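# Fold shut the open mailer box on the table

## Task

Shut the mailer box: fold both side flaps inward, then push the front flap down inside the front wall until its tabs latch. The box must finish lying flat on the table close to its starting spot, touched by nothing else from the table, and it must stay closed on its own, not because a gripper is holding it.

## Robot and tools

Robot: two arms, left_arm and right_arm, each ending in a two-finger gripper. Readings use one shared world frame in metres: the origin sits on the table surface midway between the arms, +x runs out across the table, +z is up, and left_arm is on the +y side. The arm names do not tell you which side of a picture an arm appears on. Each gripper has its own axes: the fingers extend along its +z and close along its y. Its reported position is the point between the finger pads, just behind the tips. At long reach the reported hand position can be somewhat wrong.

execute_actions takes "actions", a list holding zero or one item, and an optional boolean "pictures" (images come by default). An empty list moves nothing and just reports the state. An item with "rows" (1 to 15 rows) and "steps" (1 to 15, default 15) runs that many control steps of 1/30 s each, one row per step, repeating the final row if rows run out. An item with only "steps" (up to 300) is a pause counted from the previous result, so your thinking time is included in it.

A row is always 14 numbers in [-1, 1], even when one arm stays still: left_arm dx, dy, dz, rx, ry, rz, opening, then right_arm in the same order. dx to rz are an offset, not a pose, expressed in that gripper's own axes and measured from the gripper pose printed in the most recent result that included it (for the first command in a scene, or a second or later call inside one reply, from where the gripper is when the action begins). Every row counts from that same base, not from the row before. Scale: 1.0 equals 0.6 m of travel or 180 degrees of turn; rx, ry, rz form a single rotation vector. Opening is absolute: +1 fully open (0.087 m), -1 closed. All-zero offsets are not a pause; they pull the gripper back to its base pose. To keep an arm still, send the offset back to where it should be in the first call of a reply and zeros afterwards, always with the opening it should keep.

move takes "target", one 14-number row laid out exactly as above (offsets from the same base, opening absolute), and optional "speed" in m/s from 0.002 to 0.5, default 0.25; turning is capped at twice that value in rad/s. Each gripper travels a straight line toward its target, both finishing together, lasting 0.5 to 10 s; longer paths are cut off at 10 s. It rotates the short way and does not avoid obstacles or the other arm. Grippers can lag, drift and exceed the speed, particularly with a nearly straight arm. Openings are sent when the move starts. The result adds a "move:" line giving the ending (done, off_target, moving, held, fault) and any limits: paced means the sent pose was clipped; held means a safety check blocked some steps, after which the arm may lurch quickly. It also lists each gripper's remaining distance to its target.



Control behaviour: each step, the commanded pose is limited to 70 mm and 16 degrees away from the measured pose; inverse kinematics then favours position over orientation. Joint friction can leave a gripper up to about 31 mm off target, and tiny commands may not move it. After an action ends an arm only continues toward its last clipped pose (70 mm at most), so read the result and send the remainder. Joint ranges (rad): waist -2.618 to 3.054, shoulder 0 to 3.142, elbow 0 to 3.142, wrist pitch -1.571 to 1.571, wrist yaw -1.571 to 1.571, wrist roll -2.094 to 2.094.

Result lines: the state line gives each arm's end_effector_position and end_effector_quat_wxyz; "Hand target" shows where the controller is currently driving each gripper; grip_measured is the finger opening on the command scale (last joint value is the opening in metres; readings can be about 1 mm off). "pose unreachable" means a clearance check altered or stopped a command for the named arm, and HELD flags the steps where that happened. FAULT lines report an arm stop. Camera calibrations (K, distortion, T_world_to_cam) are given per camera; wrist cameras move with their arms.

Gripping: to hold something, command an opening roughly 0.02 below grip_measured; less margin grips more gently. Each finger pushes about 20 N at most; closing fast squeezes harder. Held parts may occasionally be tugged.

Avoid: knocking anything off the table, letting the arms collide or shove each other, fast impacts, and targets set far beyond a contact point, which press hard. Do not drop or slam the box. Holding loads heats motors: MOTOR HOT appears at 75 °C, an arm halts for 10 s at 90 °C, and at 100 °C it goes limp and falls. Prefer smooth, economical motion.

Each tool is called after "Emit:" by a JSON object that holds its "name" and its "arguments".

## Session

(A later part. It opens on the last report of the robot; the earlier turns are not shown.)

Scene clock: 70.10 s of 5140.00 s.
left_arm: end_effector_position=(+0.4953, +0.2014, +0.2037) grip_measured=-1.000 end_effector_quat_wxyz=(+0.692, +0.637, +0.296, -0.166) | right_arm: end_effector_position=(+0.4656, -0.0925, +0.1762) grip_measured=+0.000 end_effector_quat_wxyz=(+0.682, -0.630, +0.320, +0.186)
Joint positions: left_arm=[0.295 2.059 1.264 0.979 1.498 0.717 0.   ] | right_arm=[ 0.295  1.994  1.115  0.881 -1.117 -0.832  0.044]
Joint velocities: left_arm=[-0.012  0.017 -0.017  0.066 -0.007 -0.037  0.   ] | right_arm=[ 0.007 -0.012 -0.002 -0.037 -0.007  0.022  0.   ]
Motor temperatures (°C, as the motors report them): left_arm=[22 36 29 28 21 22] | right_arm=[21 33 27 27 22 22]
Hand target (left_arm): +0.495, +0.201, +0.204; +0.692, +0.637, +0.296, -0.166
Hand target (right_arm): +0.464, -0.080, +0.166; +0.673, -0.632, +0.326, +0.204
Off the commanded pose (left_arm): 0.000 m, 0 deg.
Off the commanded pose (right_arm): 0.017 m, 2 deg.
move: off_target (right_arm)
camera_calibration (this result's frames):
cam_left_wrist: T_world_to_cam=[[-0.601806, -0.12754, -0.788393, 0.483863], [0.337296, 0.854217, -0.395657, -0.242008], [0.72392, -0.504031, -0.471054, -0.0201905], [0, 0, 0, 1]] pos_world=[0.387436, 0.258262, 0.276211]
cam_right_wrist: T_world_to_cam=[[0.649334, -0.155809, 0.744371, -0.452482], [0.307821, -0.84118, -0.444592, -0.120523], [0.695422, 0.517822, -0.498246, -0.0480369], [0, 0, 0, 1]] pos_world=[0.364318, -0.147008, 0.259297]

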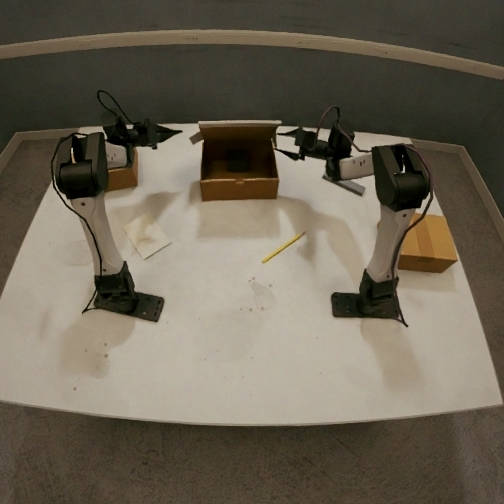

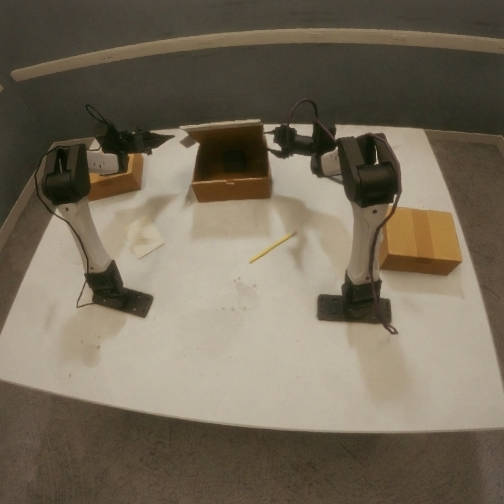

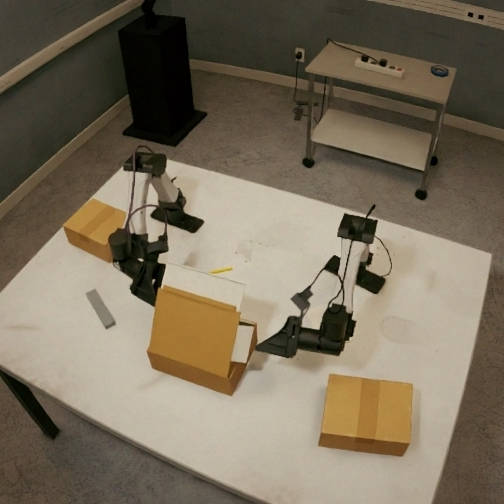

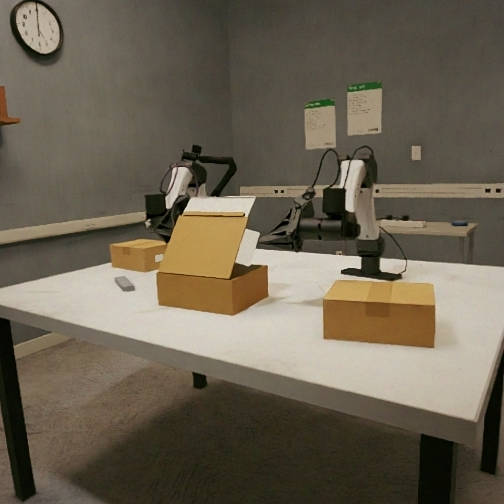

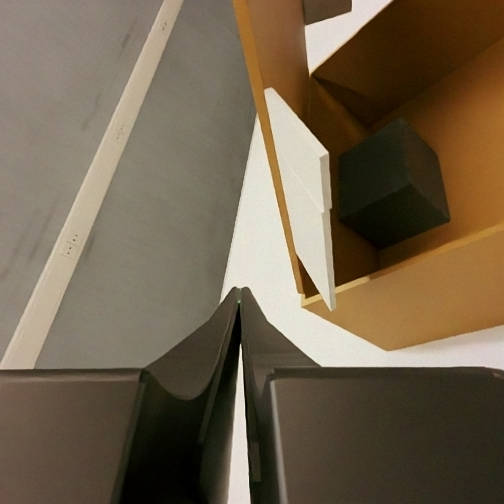

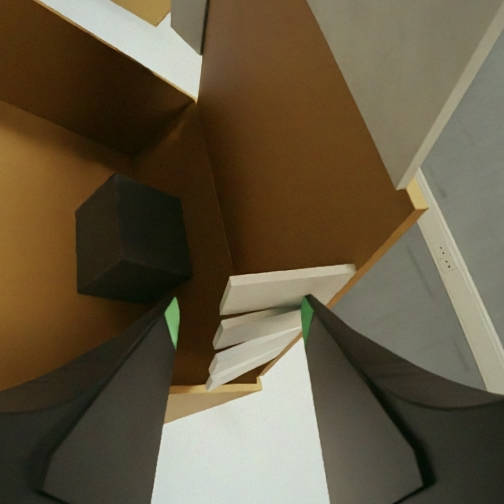

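Emit:
{"name": "move", "arguments": {"target": [0,-0.01,0.09,0,0,0,-1,0,0,0,0,0,0,0], "speed": 0.1}}

Emit:
{"name": "move", "arguments": {"target": [0,-0.07,0.01,0,0,0,-1,0,0,0,0,0,0,0], "speed": 0.06}}

Emit:
{"name": "move", "arguments": {"target": [0,0,0.1,0,0,0,-1,0,0,0,0,0,0,0], "speed": 0.06}}

Scene clock: 73.40 s of 5140.00 s.
left_arm: end_effector_position=(+0.4992, +0.1492, +0.2003) grip_measured=-1.000 end_effector_quat_wxyz=(+0.695, +0.636, +0.292, -0.166) | right_arm: end_effector_position=(+0.4660, -0.0931, +0.1764) grip_measured=+0.000 end_effector_quat_wxyz=(+0.683, -0.630, +0.320, +0.185)
Joint positions: left_arm=[0.175 2.059 1.264 0.91  1.381 0.793 0.   ] | right_arm=[ 0.294  1.994  1.115  0.882 -1.117 -0.832  0.044]
Joint velocities: left_arm=[ 0.012 -0.007  0.002  0.007  0.007 -0.051  0.   ] | right_arm=[ 0.002 -0.002 -0.027  0.007 -0.007 -0.022  0.   ]
Motor temperatures (°C, as the motors report them): left_arm=[22 37 29 28 21 22] | right_arm=[21 32 27 27 22 22]
Hand target (left_arm): +0.503, +0.148, +0.201; +0.694, +0.635, +0.295, -0.167
Hand target (right_arm): +0.466, -0.092, +0.176; +0.683, -0.630, +0.320, +0.186
Off the commanded pose (left_arm): 0.004 m, 1 deg.
Off the commanded pose (right_arm): 0.001 m, 0 deg.
move: done
camera_calibration (this result's frames):
cam_left_wrist: T_world_to_cam=[[-0.596796, -0.131416, -0.791558, 0.475582], [0.342533, 0.850368, -0.399432, -0.201403], [0.725607, -0.509514, -0.462482, -0.0526487], [0, 0, 0, 1]] pos_world=[0.391015, 0.206941, 0.271654]
cam_right_wrist: T_world_to_cam=[[0.64827, -0.15701, 0.745047, -0.452712], [0.30703, -0.841523, -0.44449, -0.120692], [0.696763, 0.516901, -0.497327, -0.0488035], [0, 0, 0, 1]] pos_world=[0.36454, -0.147419, 0.259374]

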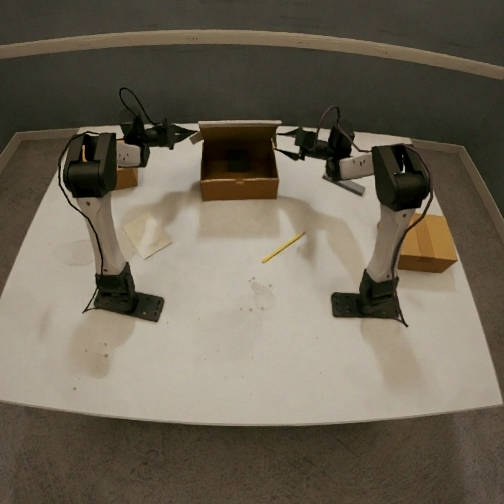

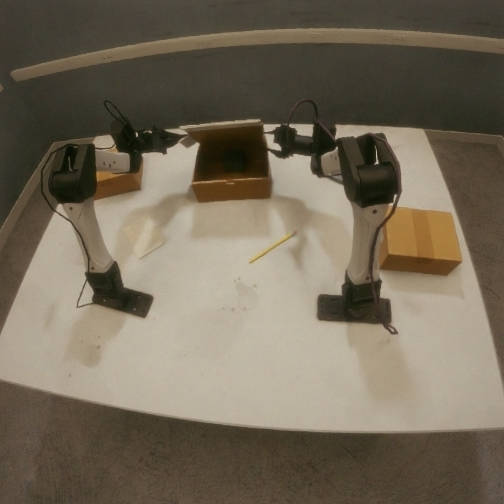

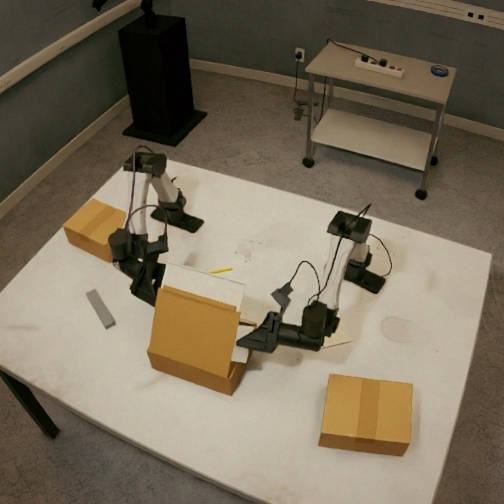

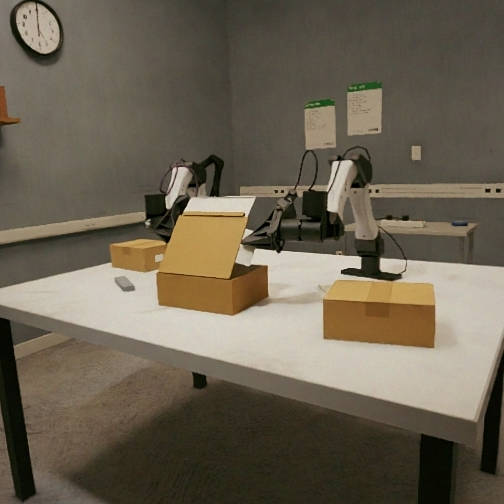

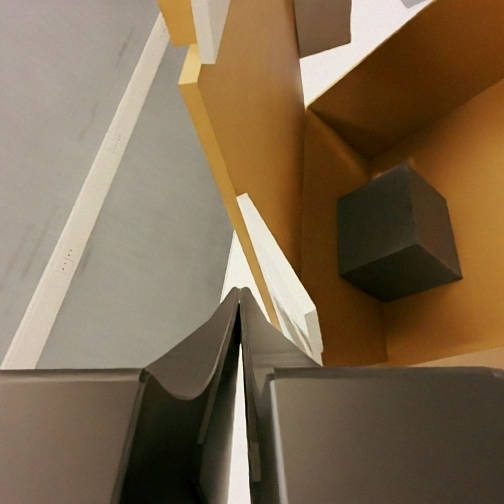

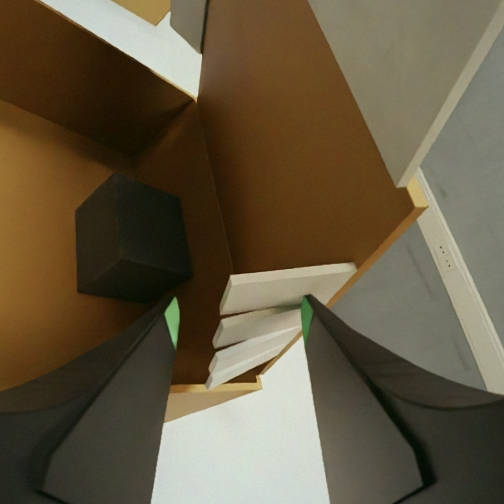

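Scene clock: 74.43 s of 5140.00 s.
left_arm: end_effector_position=(+0.4855, +0.1486, +0.1807) grip_measured=-1.000 end_effector_quat_wxyz=(+0.704, +0.633, +0.290, -0.142) | right_arm: end_effector_position=(+0.4656, -0.0931, +0.1747) grip_measured=+0.000 end_effector_quat_wxyz=(+0.681, -0.630, +0.324, +0.188)
Joint positions: left_arm=[0.167 2.048 1.131 1.05  1.338 0.813 0.   ] | right_arm=[ 0.294  1.994  1.115  0.872 -1.117 -0.832  0.044]
Joint velocities: left_arm=[ 0.007 -0.002 -0.007  0.051  0.037 -0.022  0.   ] | right_arm=[-0.012  0.002  0.002  0.022 -0.051 -0.037 -0.   ]
Motor temperatures (°C, as the motors report them): left_arm=[22 37 29 28 21 22] | right_arm=[21 32 28 27 22 22]
Hand target (left_arm): +0.475, +0.137, +0.168; +0.695, +0.636, +0.292, -0.166
Hand target (right_arm): +0.466, -0.093, +0.176; +0.683, -0.630, +0.320, +0.185
Off the commanded pose (left_arm): 0.020 m, 3 deg.
Off the commanded pose (right_arm): 0.002 m, 1 deg.
move: off_target (left_arm)
camera_calibration (this result's frames):
cam_left_wrist: T_world_to_cam=[[-0.561404, -0.153147, -0.813248, 0.441722], [0.326508, 0.86201, -0.387726, -0.200091], [0.760406, -0.483203, -0.433932, -0.0780757], [0, 0, 0, 1]] pos_world=[0.372685, 0.202403, 0.247769]
cam_right_wrist: T_world_to_cam=[[0.655523, -0.154703, 0.739159, -0.453271], [0.303395, -0.842375, -0.445371, -0.119605], [0.69155, 0.516208, -0.505261, -0.0456481], [0, 0, 0, 1]] pos_world=[0.364985, -0.147311, 0.258707]

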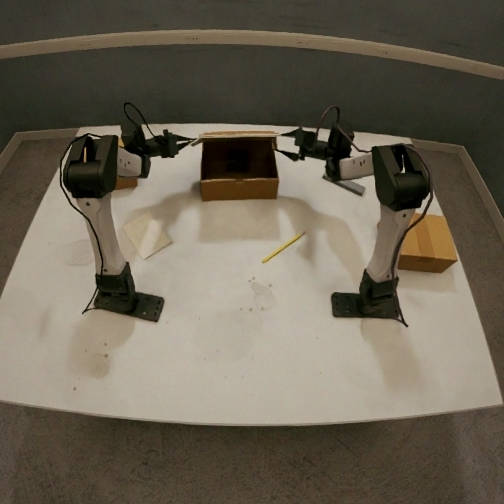

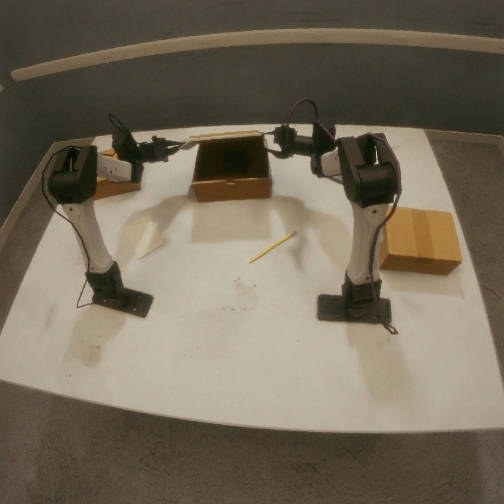

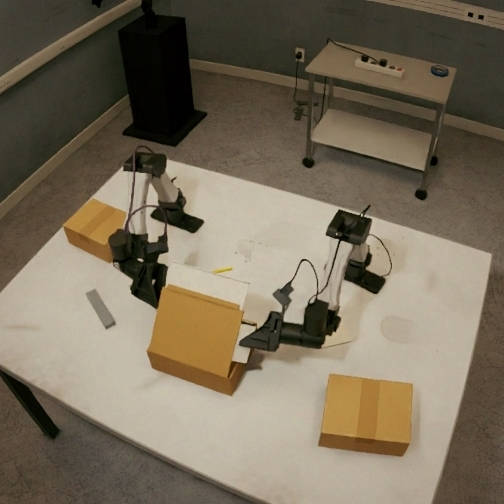

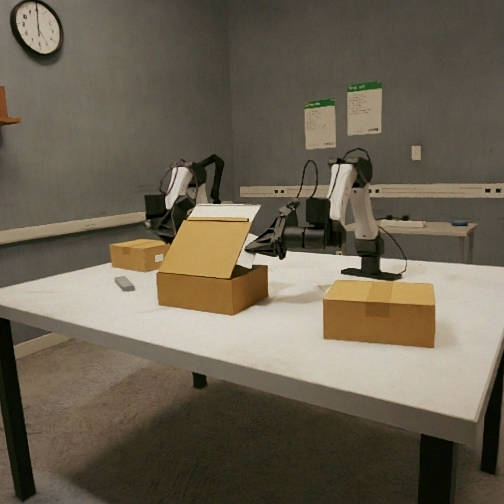

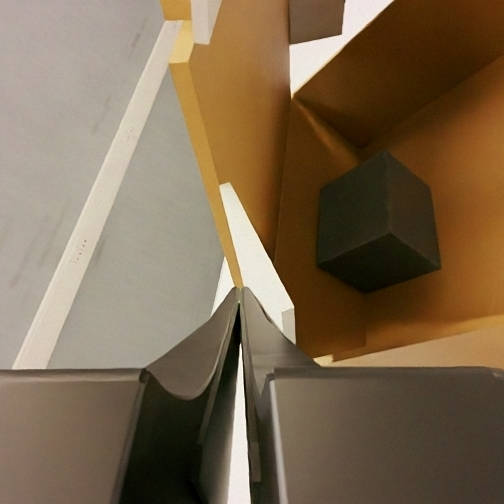

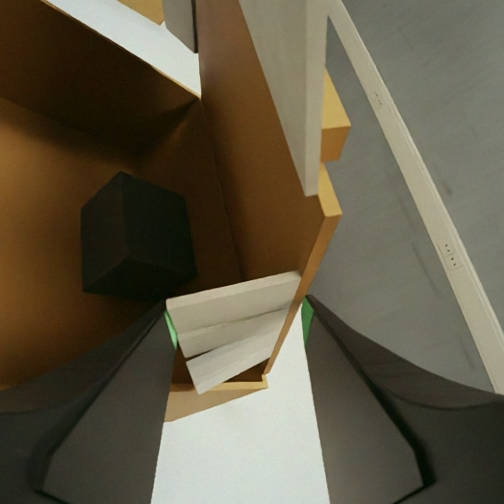

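Scene clock: 75.77 s of 5140.00 s.
left_arm: end_effector_position=(+0.5003, +0.1022, +0.1850) grip_measured=-1.000 end_effector_quat_wxyz=(+0.708, +0.626, +0.299, -0.135) | right_arm: end_effector_position=(+0.4680, -0.0956, +0.1744) grip_measured=+0.000 end_effector_quat_wxyz=(+0.681, -0.628, +0.328, +0.184)
Joint positions: left_arm=[0.053 2.075 1.202 0.976 1.196 0.84  0.   ] | right_arm=[ 0.289  1.994  1.115  0.871 -1.109 -0.832  0.044]
Joint velocities: left_arm=[ 0.002 -0.002 -0.002  0.11  -0.051 -0.022  0.   ] | right_arm=[ 0.032  0.007  0.007 -0.022 -0.037  0.051  0.001]
Motor temperatures (°C, as the motors report them): left_arm=[22 37 29 28 21 22] | right_arm=[21 32 28 27 22 22]
Hand target (left_arm): +0.499, +0.090, +0.183; +0.705, +0.631, +0.290, -0.142
Hand target (right_arm): +0.466, -0.093, +0.175; +0.681, -0.630, +0.324, +0.188
Off the commanded pose (left_arm): 0.012 m, 2 deg.
Off the commanded pose (right_arm): 0.004 m, 1 deg.
move: off_target (left_arm)
camera_calibration (this result's frames):
cam_left_wrist: T_world_to_cam=[[-0.560408, -0.175308, -0.80945, 0.447496], [0.301097, 0.867343, -0.396305, -0.149504], [0.771546, -0.465815, -0.433281, -0.117375], [0, 0, 0, 1]] pos_world=[0.386356, 0.153445, 0.252121]
cam_right_wrist: T_world_to_cam=[[0.654608, -0.16263, 0.738268, -0.455229], [0.292113, -0.846316, -0.445442, -0.117664], [0.697251, 0.507248, -0.506499, -0.0495031], [0, 0, 0, 1]] pos_world=[0.366884, -0.148505, 0.258596]

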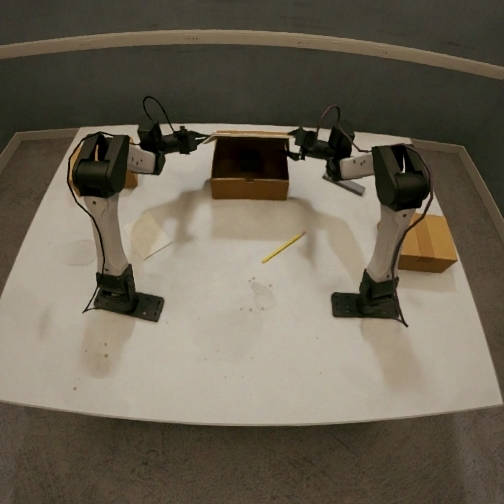

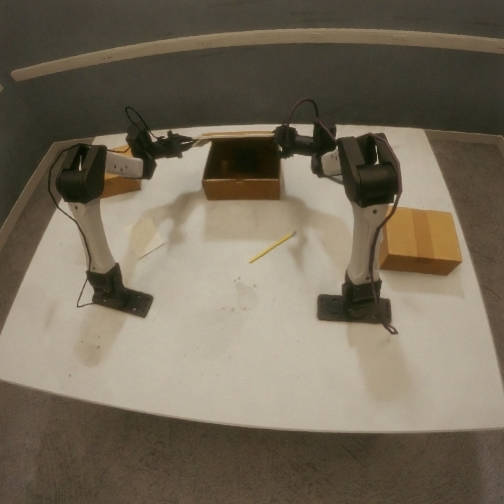

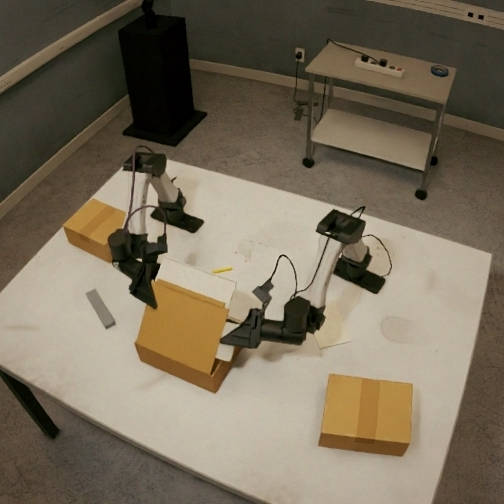

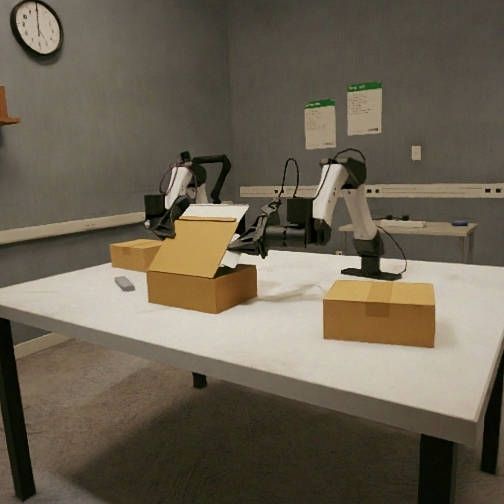

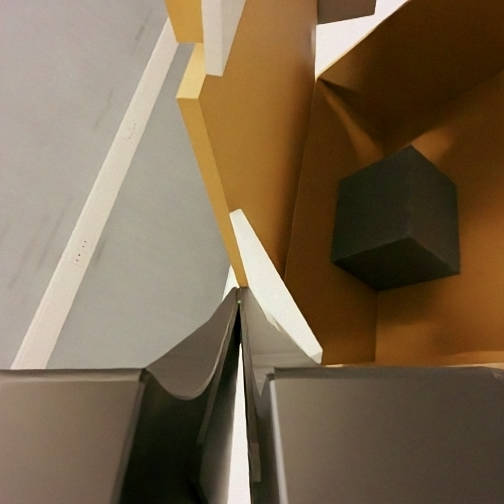

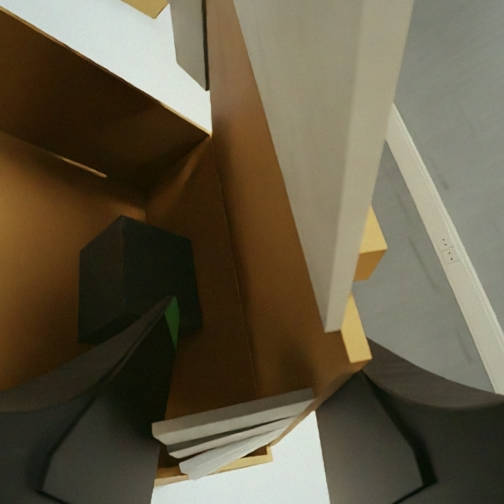

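Emit:
{"name": "move", "arguments": {"target": [0,0.04,-0.16,0.25,0,0,-1,0,0,0.1,0,0,0,0], "speed": 0.06}}

Scene clock: 85.57 s of 5140.00 s.
left_arm: end_effector_position=(+0.4882, +0.1934, +0.2109) grip_measured=-1.000 end_effector_quat_wxyz=(+0.484, +0.779, +0.378, -0.128) | right_arm: end_effector_position=(+0.4813, -0.0499, +0.1834) grip_measured=+0.000 end_effector_quat_wxyz=(+0.690, -0.625, +0.321, +0.174)
Joint positions: left_arm=[ 0.193  2.144  2.135 -1.278  1.024  2.103  0.   ] | right_arm=[ 0.388  2.06   1.236  0.845 -1.    -0.832  0.044]
Joint velocities: left_arm=[ 0.007  0.002  0.022 -0.066  0.051  0.051  0.   ] | right_arm=[ 0.007  0.002 -0.002  0.007  0.051 -0.007 -0.001]
Motor temperatures (°C, as the motors report them): left_arm=[22 38 30 27 21 22] | right_arm=[21 32 28 27 22 22]
Hand target (left_arm): +0.489, +0.198, +0.201; +0.474, +0.779, +0.388, -0.135
Hand target (right_arm): +0.481, -0.038, +0.174; +0.681, -0.628, +0.328, +0.184
Off the commanded pose (left_arm): 0.012 m, 24 deg; orientation clipped at the last step of the last action.
Off the commanded pose (right_arm): 0.016 m, 2 deg.
joint sent to its limit (left arm) — the command would take joint 6 (wrist roll) past its upper limit, so that joint was sent only as far as its limit.
move: off_target (left_arm, right_arm); limits=paced
camera_calibration (this result's frames):
cam_left_wrist: T_world_to_cam=[[-0.707384, 0.253756, -0.659709, 0.434861], [0.306613, 0.951112, 0.0370724, -0.324938], [0.636865, -0.176051, -0.750606, 0.0223425], [0, 0, 0, 1]] pos_world=[0.393014, 0.202638, 0.315698]
cam_right_wrist: T_world_to_cam=[[0.632328, -0.17601, 0.754442, -0.456055], [0.295643, -0.845321, -0.445002, -0.080623], [0.71607, 0.504433, -0.482484, -0.0909099], [0, 0, 0, 1]] pos_world=[0.37731, -0.102565, 0.264327]

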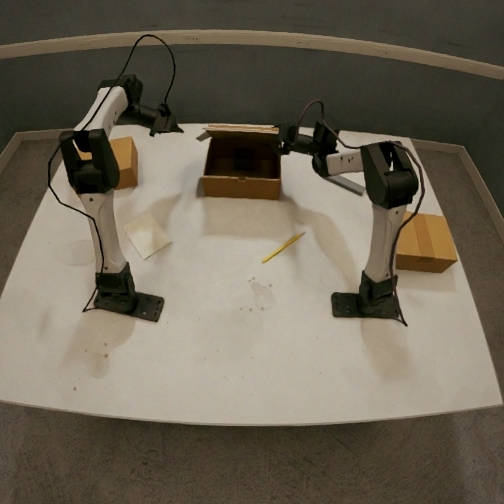

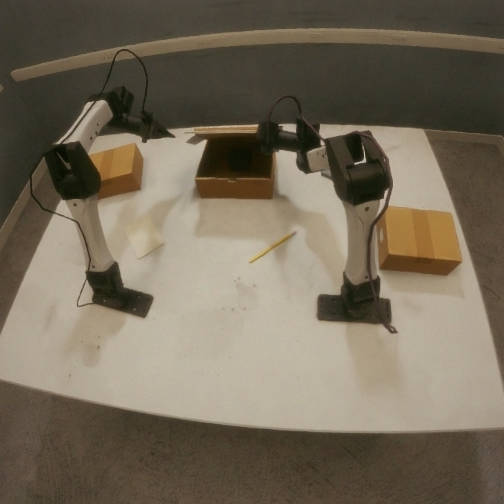

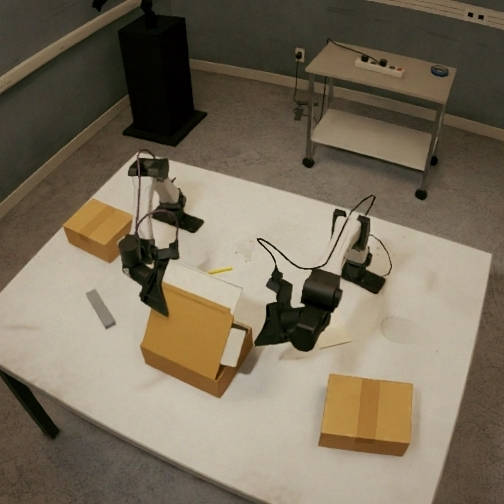

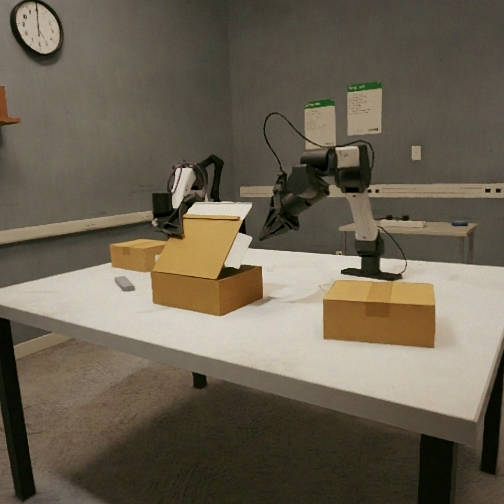

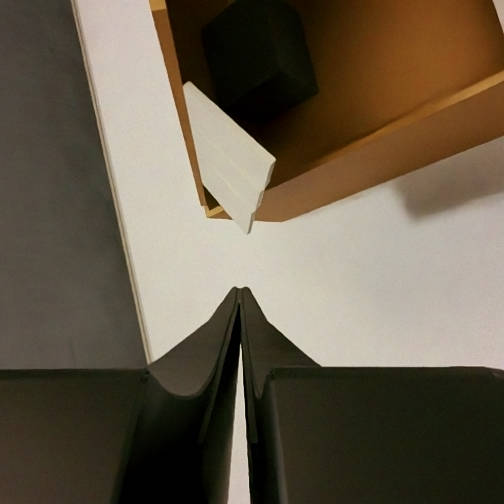

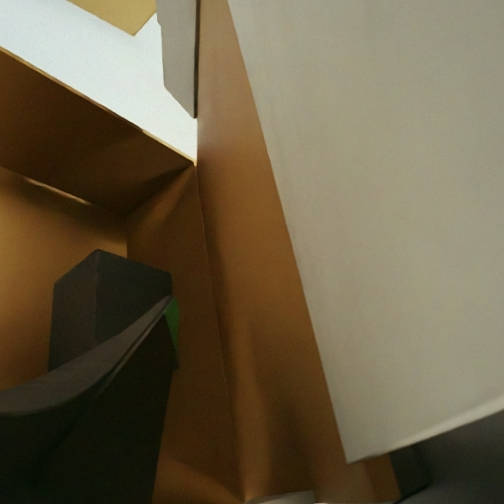

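Emit:
{"name": "move", "arguments": {"target": [0,0,0.17,0,0,-0.3,-1,0,0,0,0,0,0,0], "speed": 0.06}}

Scene clock: 95.77 s of 5140.00 s.
left_arm: end_effector_position=(+0.4973, +0.1210, +0.1740) grip_measured=-1.000 end_effector_quat_wxyz=(+0.376, +0.514, +0.694, -0.336) | right_arm: end_effector_position=(+0.4814, -0.0504, +0.1834) grip_measured=+0.000 end_effector_quat_wxyz=(+0.689, -0.626, +0.321, +0.174)
Joint positions: left_arm=[ 0.04   2.281  2.226 -0.992  0.968  0.866  0.   ] | right_arm=[ 0.387  2.06   1.236  0.845 -1.002 -0.832  0.044]
Joint velocities: left_arm=[-0.002 -0.012 -0.002  0.037  0.007 -0.11   0.   ] | right_arm=[ 0.007 -0.017 -0.007  0.007  0.007  0.037 -0.001]
Motor temperatures (°C, as the motors report them): left_arm=[22 38 30 27 21 22] | right_arm=[21 33 28 27 22 22]
Hand target (left_arm): +0.503, +0.108, +0.159; +0.373, +0.522, +0.689, -0.336
Hand target (right_arm): +0.481, -0.050, +0.183; +0.690, -0.625, +0.321, +0.174
Off the commanded pose (left_arm): 0.022 m, 1 deg.
Off the commanded pose (right_arm): 0.000 m, 0 deg.
move: off_target (left_arm)
camera_calibration (this result's frames):
cam_left_wrist: T_world_to_cam=[[-0.968095, -0.238928, 0.0755341, 0.496716], [-0.248503, 0.954165, -0.16678, 0.0536303], [-0.0322236, -0.180229, -0.983097, 0.349846], [0, 0, 0, 1]] pos_world=[0.505469, 0.13056, 0.315358]
cam_right_wrist: T_world_to_cam=[[0.632387, -0.175746, 0.754454, -0.456211], [0.29597, -0.845222, -0.444974, -0.0811813], [0.715883, 0.504691, -0.482492, -0.0906607], [0, 0, 0, 1]] pos_world=[0.377431, -0.103038, 0.264323]

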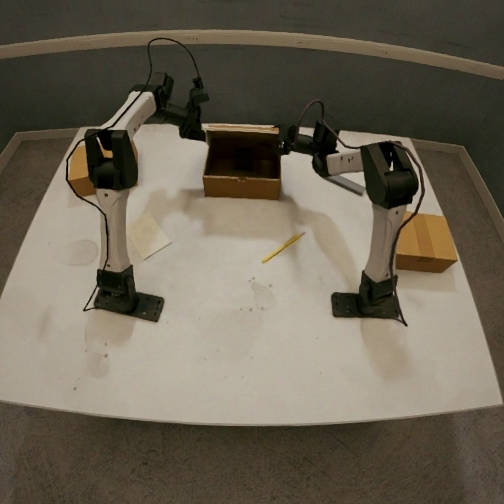

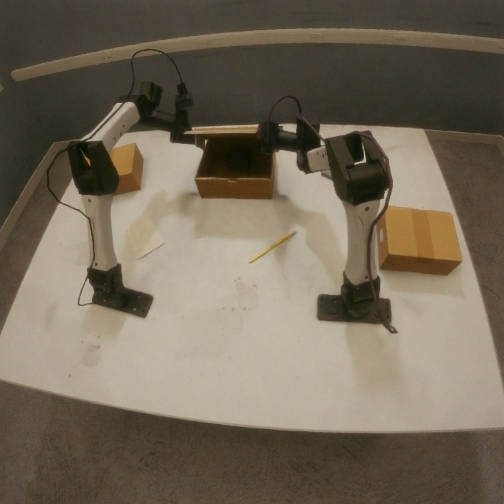

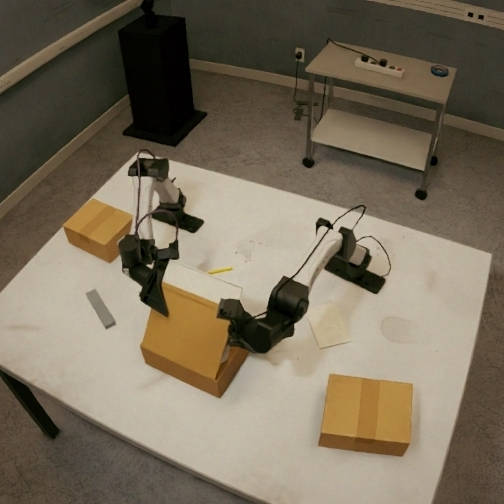

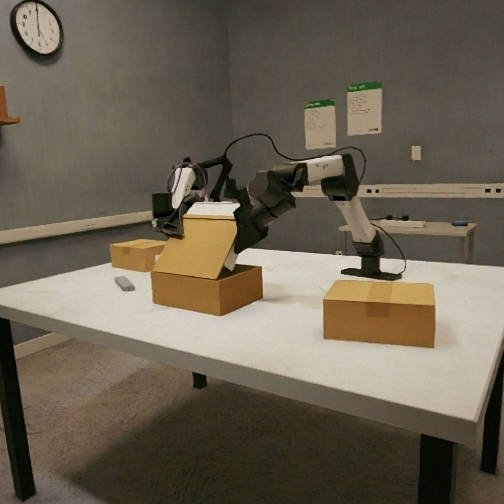

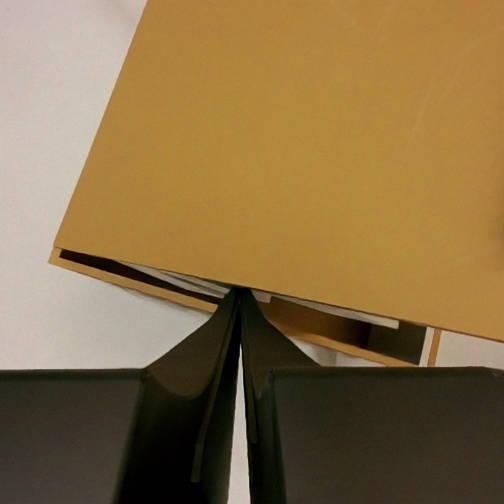

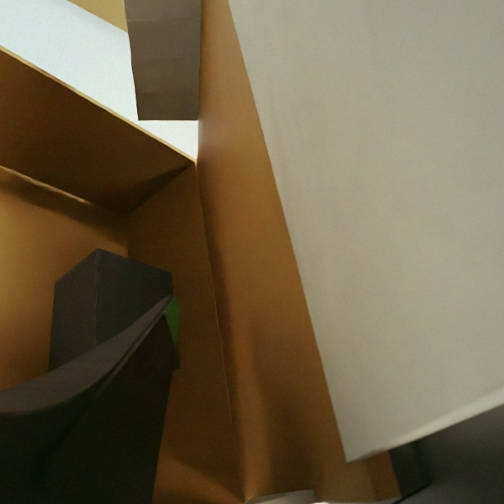

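Emit:
{"name": "move", "arguments": {"target": [-0.04,-0.064,0.078,0,0,0,-1,0,0,0,0,0,0,0], "speed": 0.06}}

Emit:
{"name": "move", "arguments": {"target": [0.05,0.03,-0.1,0,0,0,-1,0,0,0,0,0,0,0], "speed": 0.1}}

Scene clock: 100.33 s of 5140.00 s.
left_arm: end_effector_position=(+0.4965, +0.1066, +0.1768) grip_measured=-1.000 end_effector_quat_wxyz=(+0.386, +0.492, +0.725, -0.288) | right_arm: end_effector_position=(+0.4856, -0.0590, +0.1835) grip_measured=+0.000 end_effector_quat_wxyz=(+0.690, -0.624, +0.324, +0.171)
Joint positions: left_arm=[-0.019  2.166  2.053 -0.793  0.822  0.707  0.   ] | right_arm=[ 0.367  2.06   1.236  0.846 -1.013 -0.832  0.044]
Joint velocities: left_arm=[-0.002 -0.002 -0.007  0.007 -0.037 -0.051  0.   ] | right_arm=[ 0.002 -0.002 -0.002 -0.007 -0.051 -0.051 -0.001]
Motor temperatures (°C, as the motors report them): left_arm=[22 39 31 27 21 22] | right_arm=[21 33 28 28 22 22]
Hand target (left_arm): +0.472, +0.063, +0.176; +0.373, +0.514, +0.694, -0.338
Hand target (right_arm): +0.481, -0.051, +0.183; +0.689, -0.626, +0.321, +0.174
Off the commanded pose (left_arm): 0.052 m, 7 deg.
Off the commanded pose (right_arm): 0.010 m, 1 deg.
After step 90, 0.17 s passed at rest.
move: off_target (left_arm)
camera_calibration (this result's frames):
cam_left_wrist: T_world_to_cam=[[-0.939091, -0.342129, 0.0324822, 0.496447], [-0.343531, 0.931847, -0.116824, 0.108377], [0.00970056, -0.120867, -0.992621, 0.324509], [0, 0, 0, 1]] pos_world=[0.500292, 0.108081, 0.31865]
cam_right_wrist: T_world_to_cam=[[0.630218, -0.181307, 0.754953, -0.45986], [0.288896, -0.847777, -0.444763, -0.0864532], [0.72067, 0.4984, -0.481905, -0.0920628], [0, 0, 0, 1]] pos_world=[0.381135, -0.110785, 0.264356]

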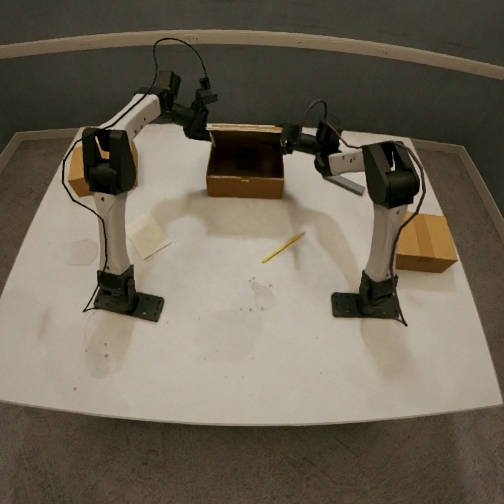

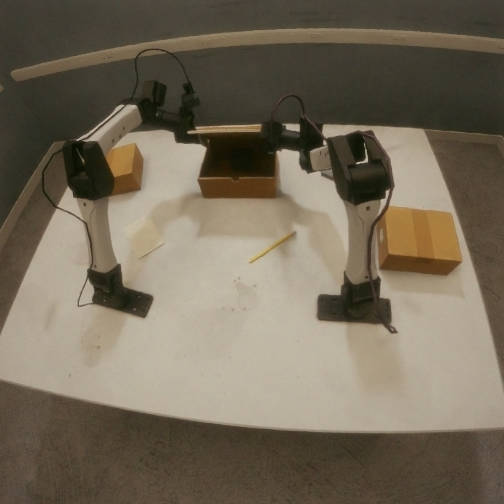

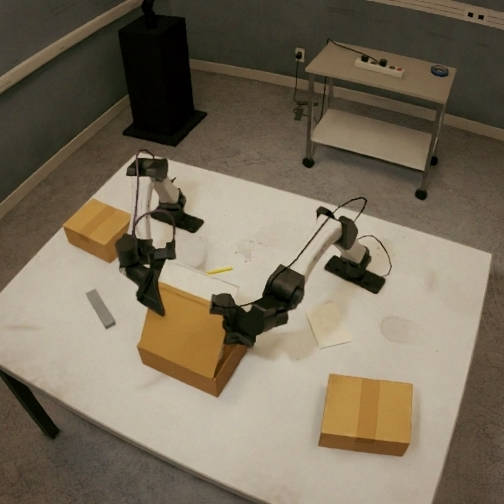

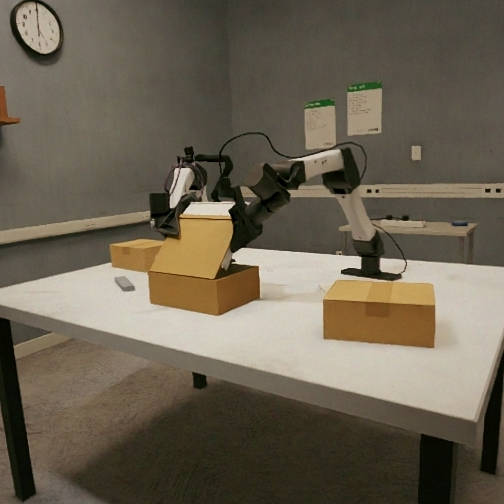

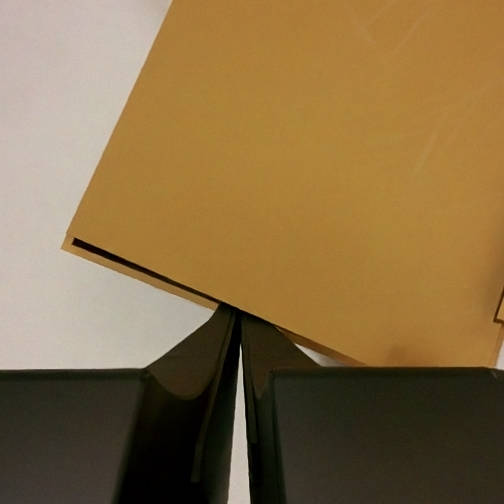

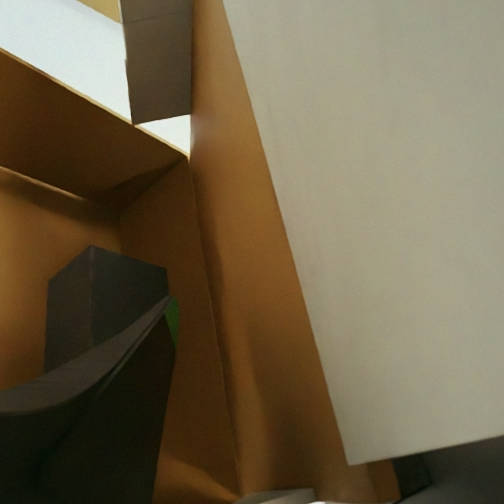

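Scene clock: 101.57 s of 5140.00 s.
left_arm: end_effector_position=(+0.4921, +0.1741, +0.1812) grip_measured=-1.000 end_effector_quat_wxyz=(+0.390, +0.493, +0.724, -0.284) | right_arm: end_effector_position=(+0.4858, -0.0600, +0.1836) grip_measured=+0.000 end_effector_quat_wxyz=(+0.690, -0.624, +0.323, +0.171)
Joint positions: left_arm=[ 0.125  2.142  2.053 -0.943  0.899  0.887  0.   ] | right_arm=[ 0.364  2.06   1.236  0.846 -1.017 -0.832  0.044]
Joint velocities: left_arm=[ 0.007 -0.002  0.007  0.007 -0.022  0.022  0.   ] | right_arm=[-0.012 -0.012  0.007  0.007 -0.081  0.022  0.   ]
Motor temperatures (°C, as the motors report them): left_arm=[22 39 31 27 21 22] | right_arm=[21 33 28 28 22 22]
Hand target (left_arm): +0.490, +0.176, +0.183; +0.387, +0.493, +0.725, -0.286
Hand target (right_arm): +0.486, -0.059, +0.184; +0.690, -0.624, +0.323, +0.171
Off the commanded pose (left_arm): 0.003 m, 1 deg.
Off the commanded pose (right_arm): 0.001 m, 0 deg.
move: done
camera_calibration (this result's frames):
cam_left_wrist: T_world_to_cam=[[-0.937936, -0.346115, 0.021911, 0.5173], [-0.3462, 0.930682, -0.118224, 0.046277], [0.0205268, -0.118472, -0.992745, 0.331338], [0, 0, 0, 1]] pos_world=[0.494414, 0.17523, 0.323071]
cam_right_wrist: T_world_to_cam=[[0.630131, -0.180617, 0.75519, -0.460165], [0.290037, -0.847428, -0.444685, -0.0878769], [0.720287, 0.499243, -0.481605, -0.0914822], [0, 0, 0, 1]] pos_world=[0.381345, -0.111911, 0.264376]

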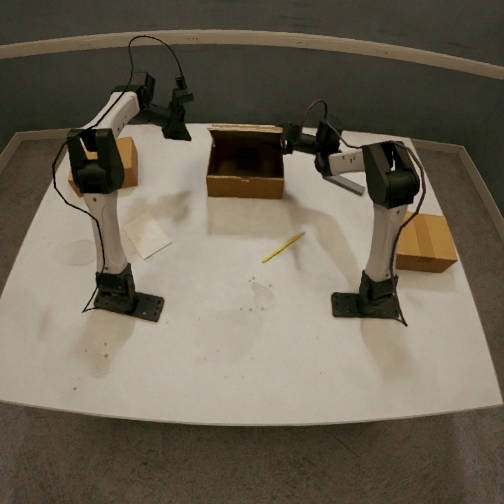

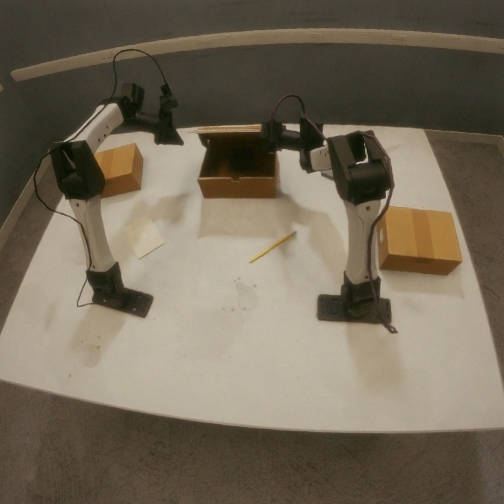

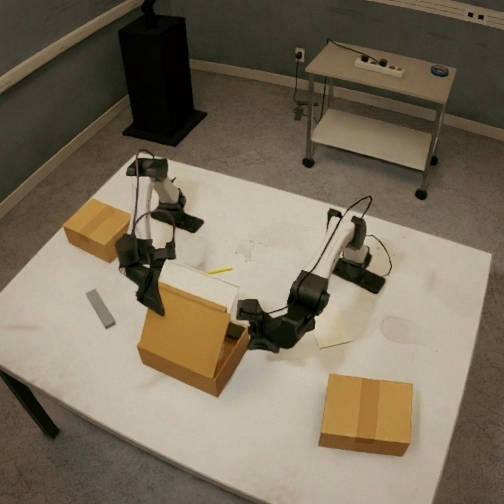

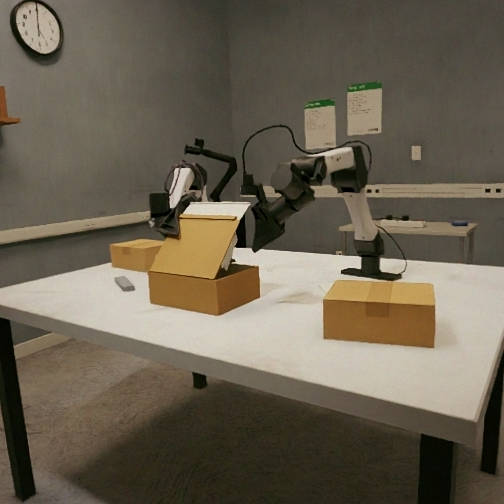

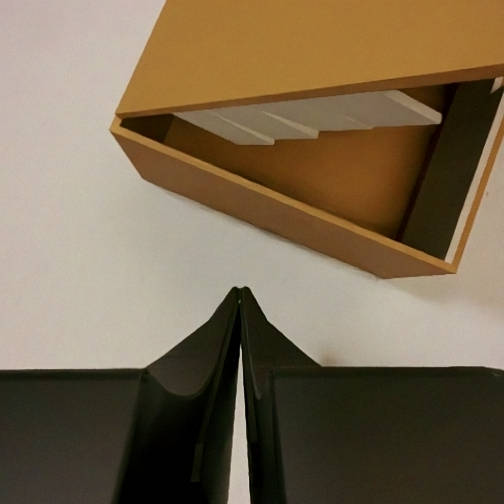

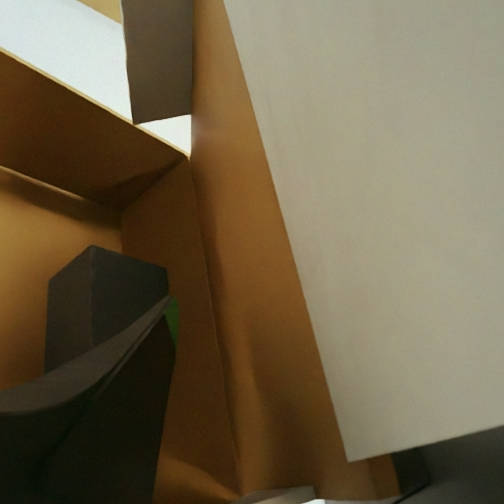

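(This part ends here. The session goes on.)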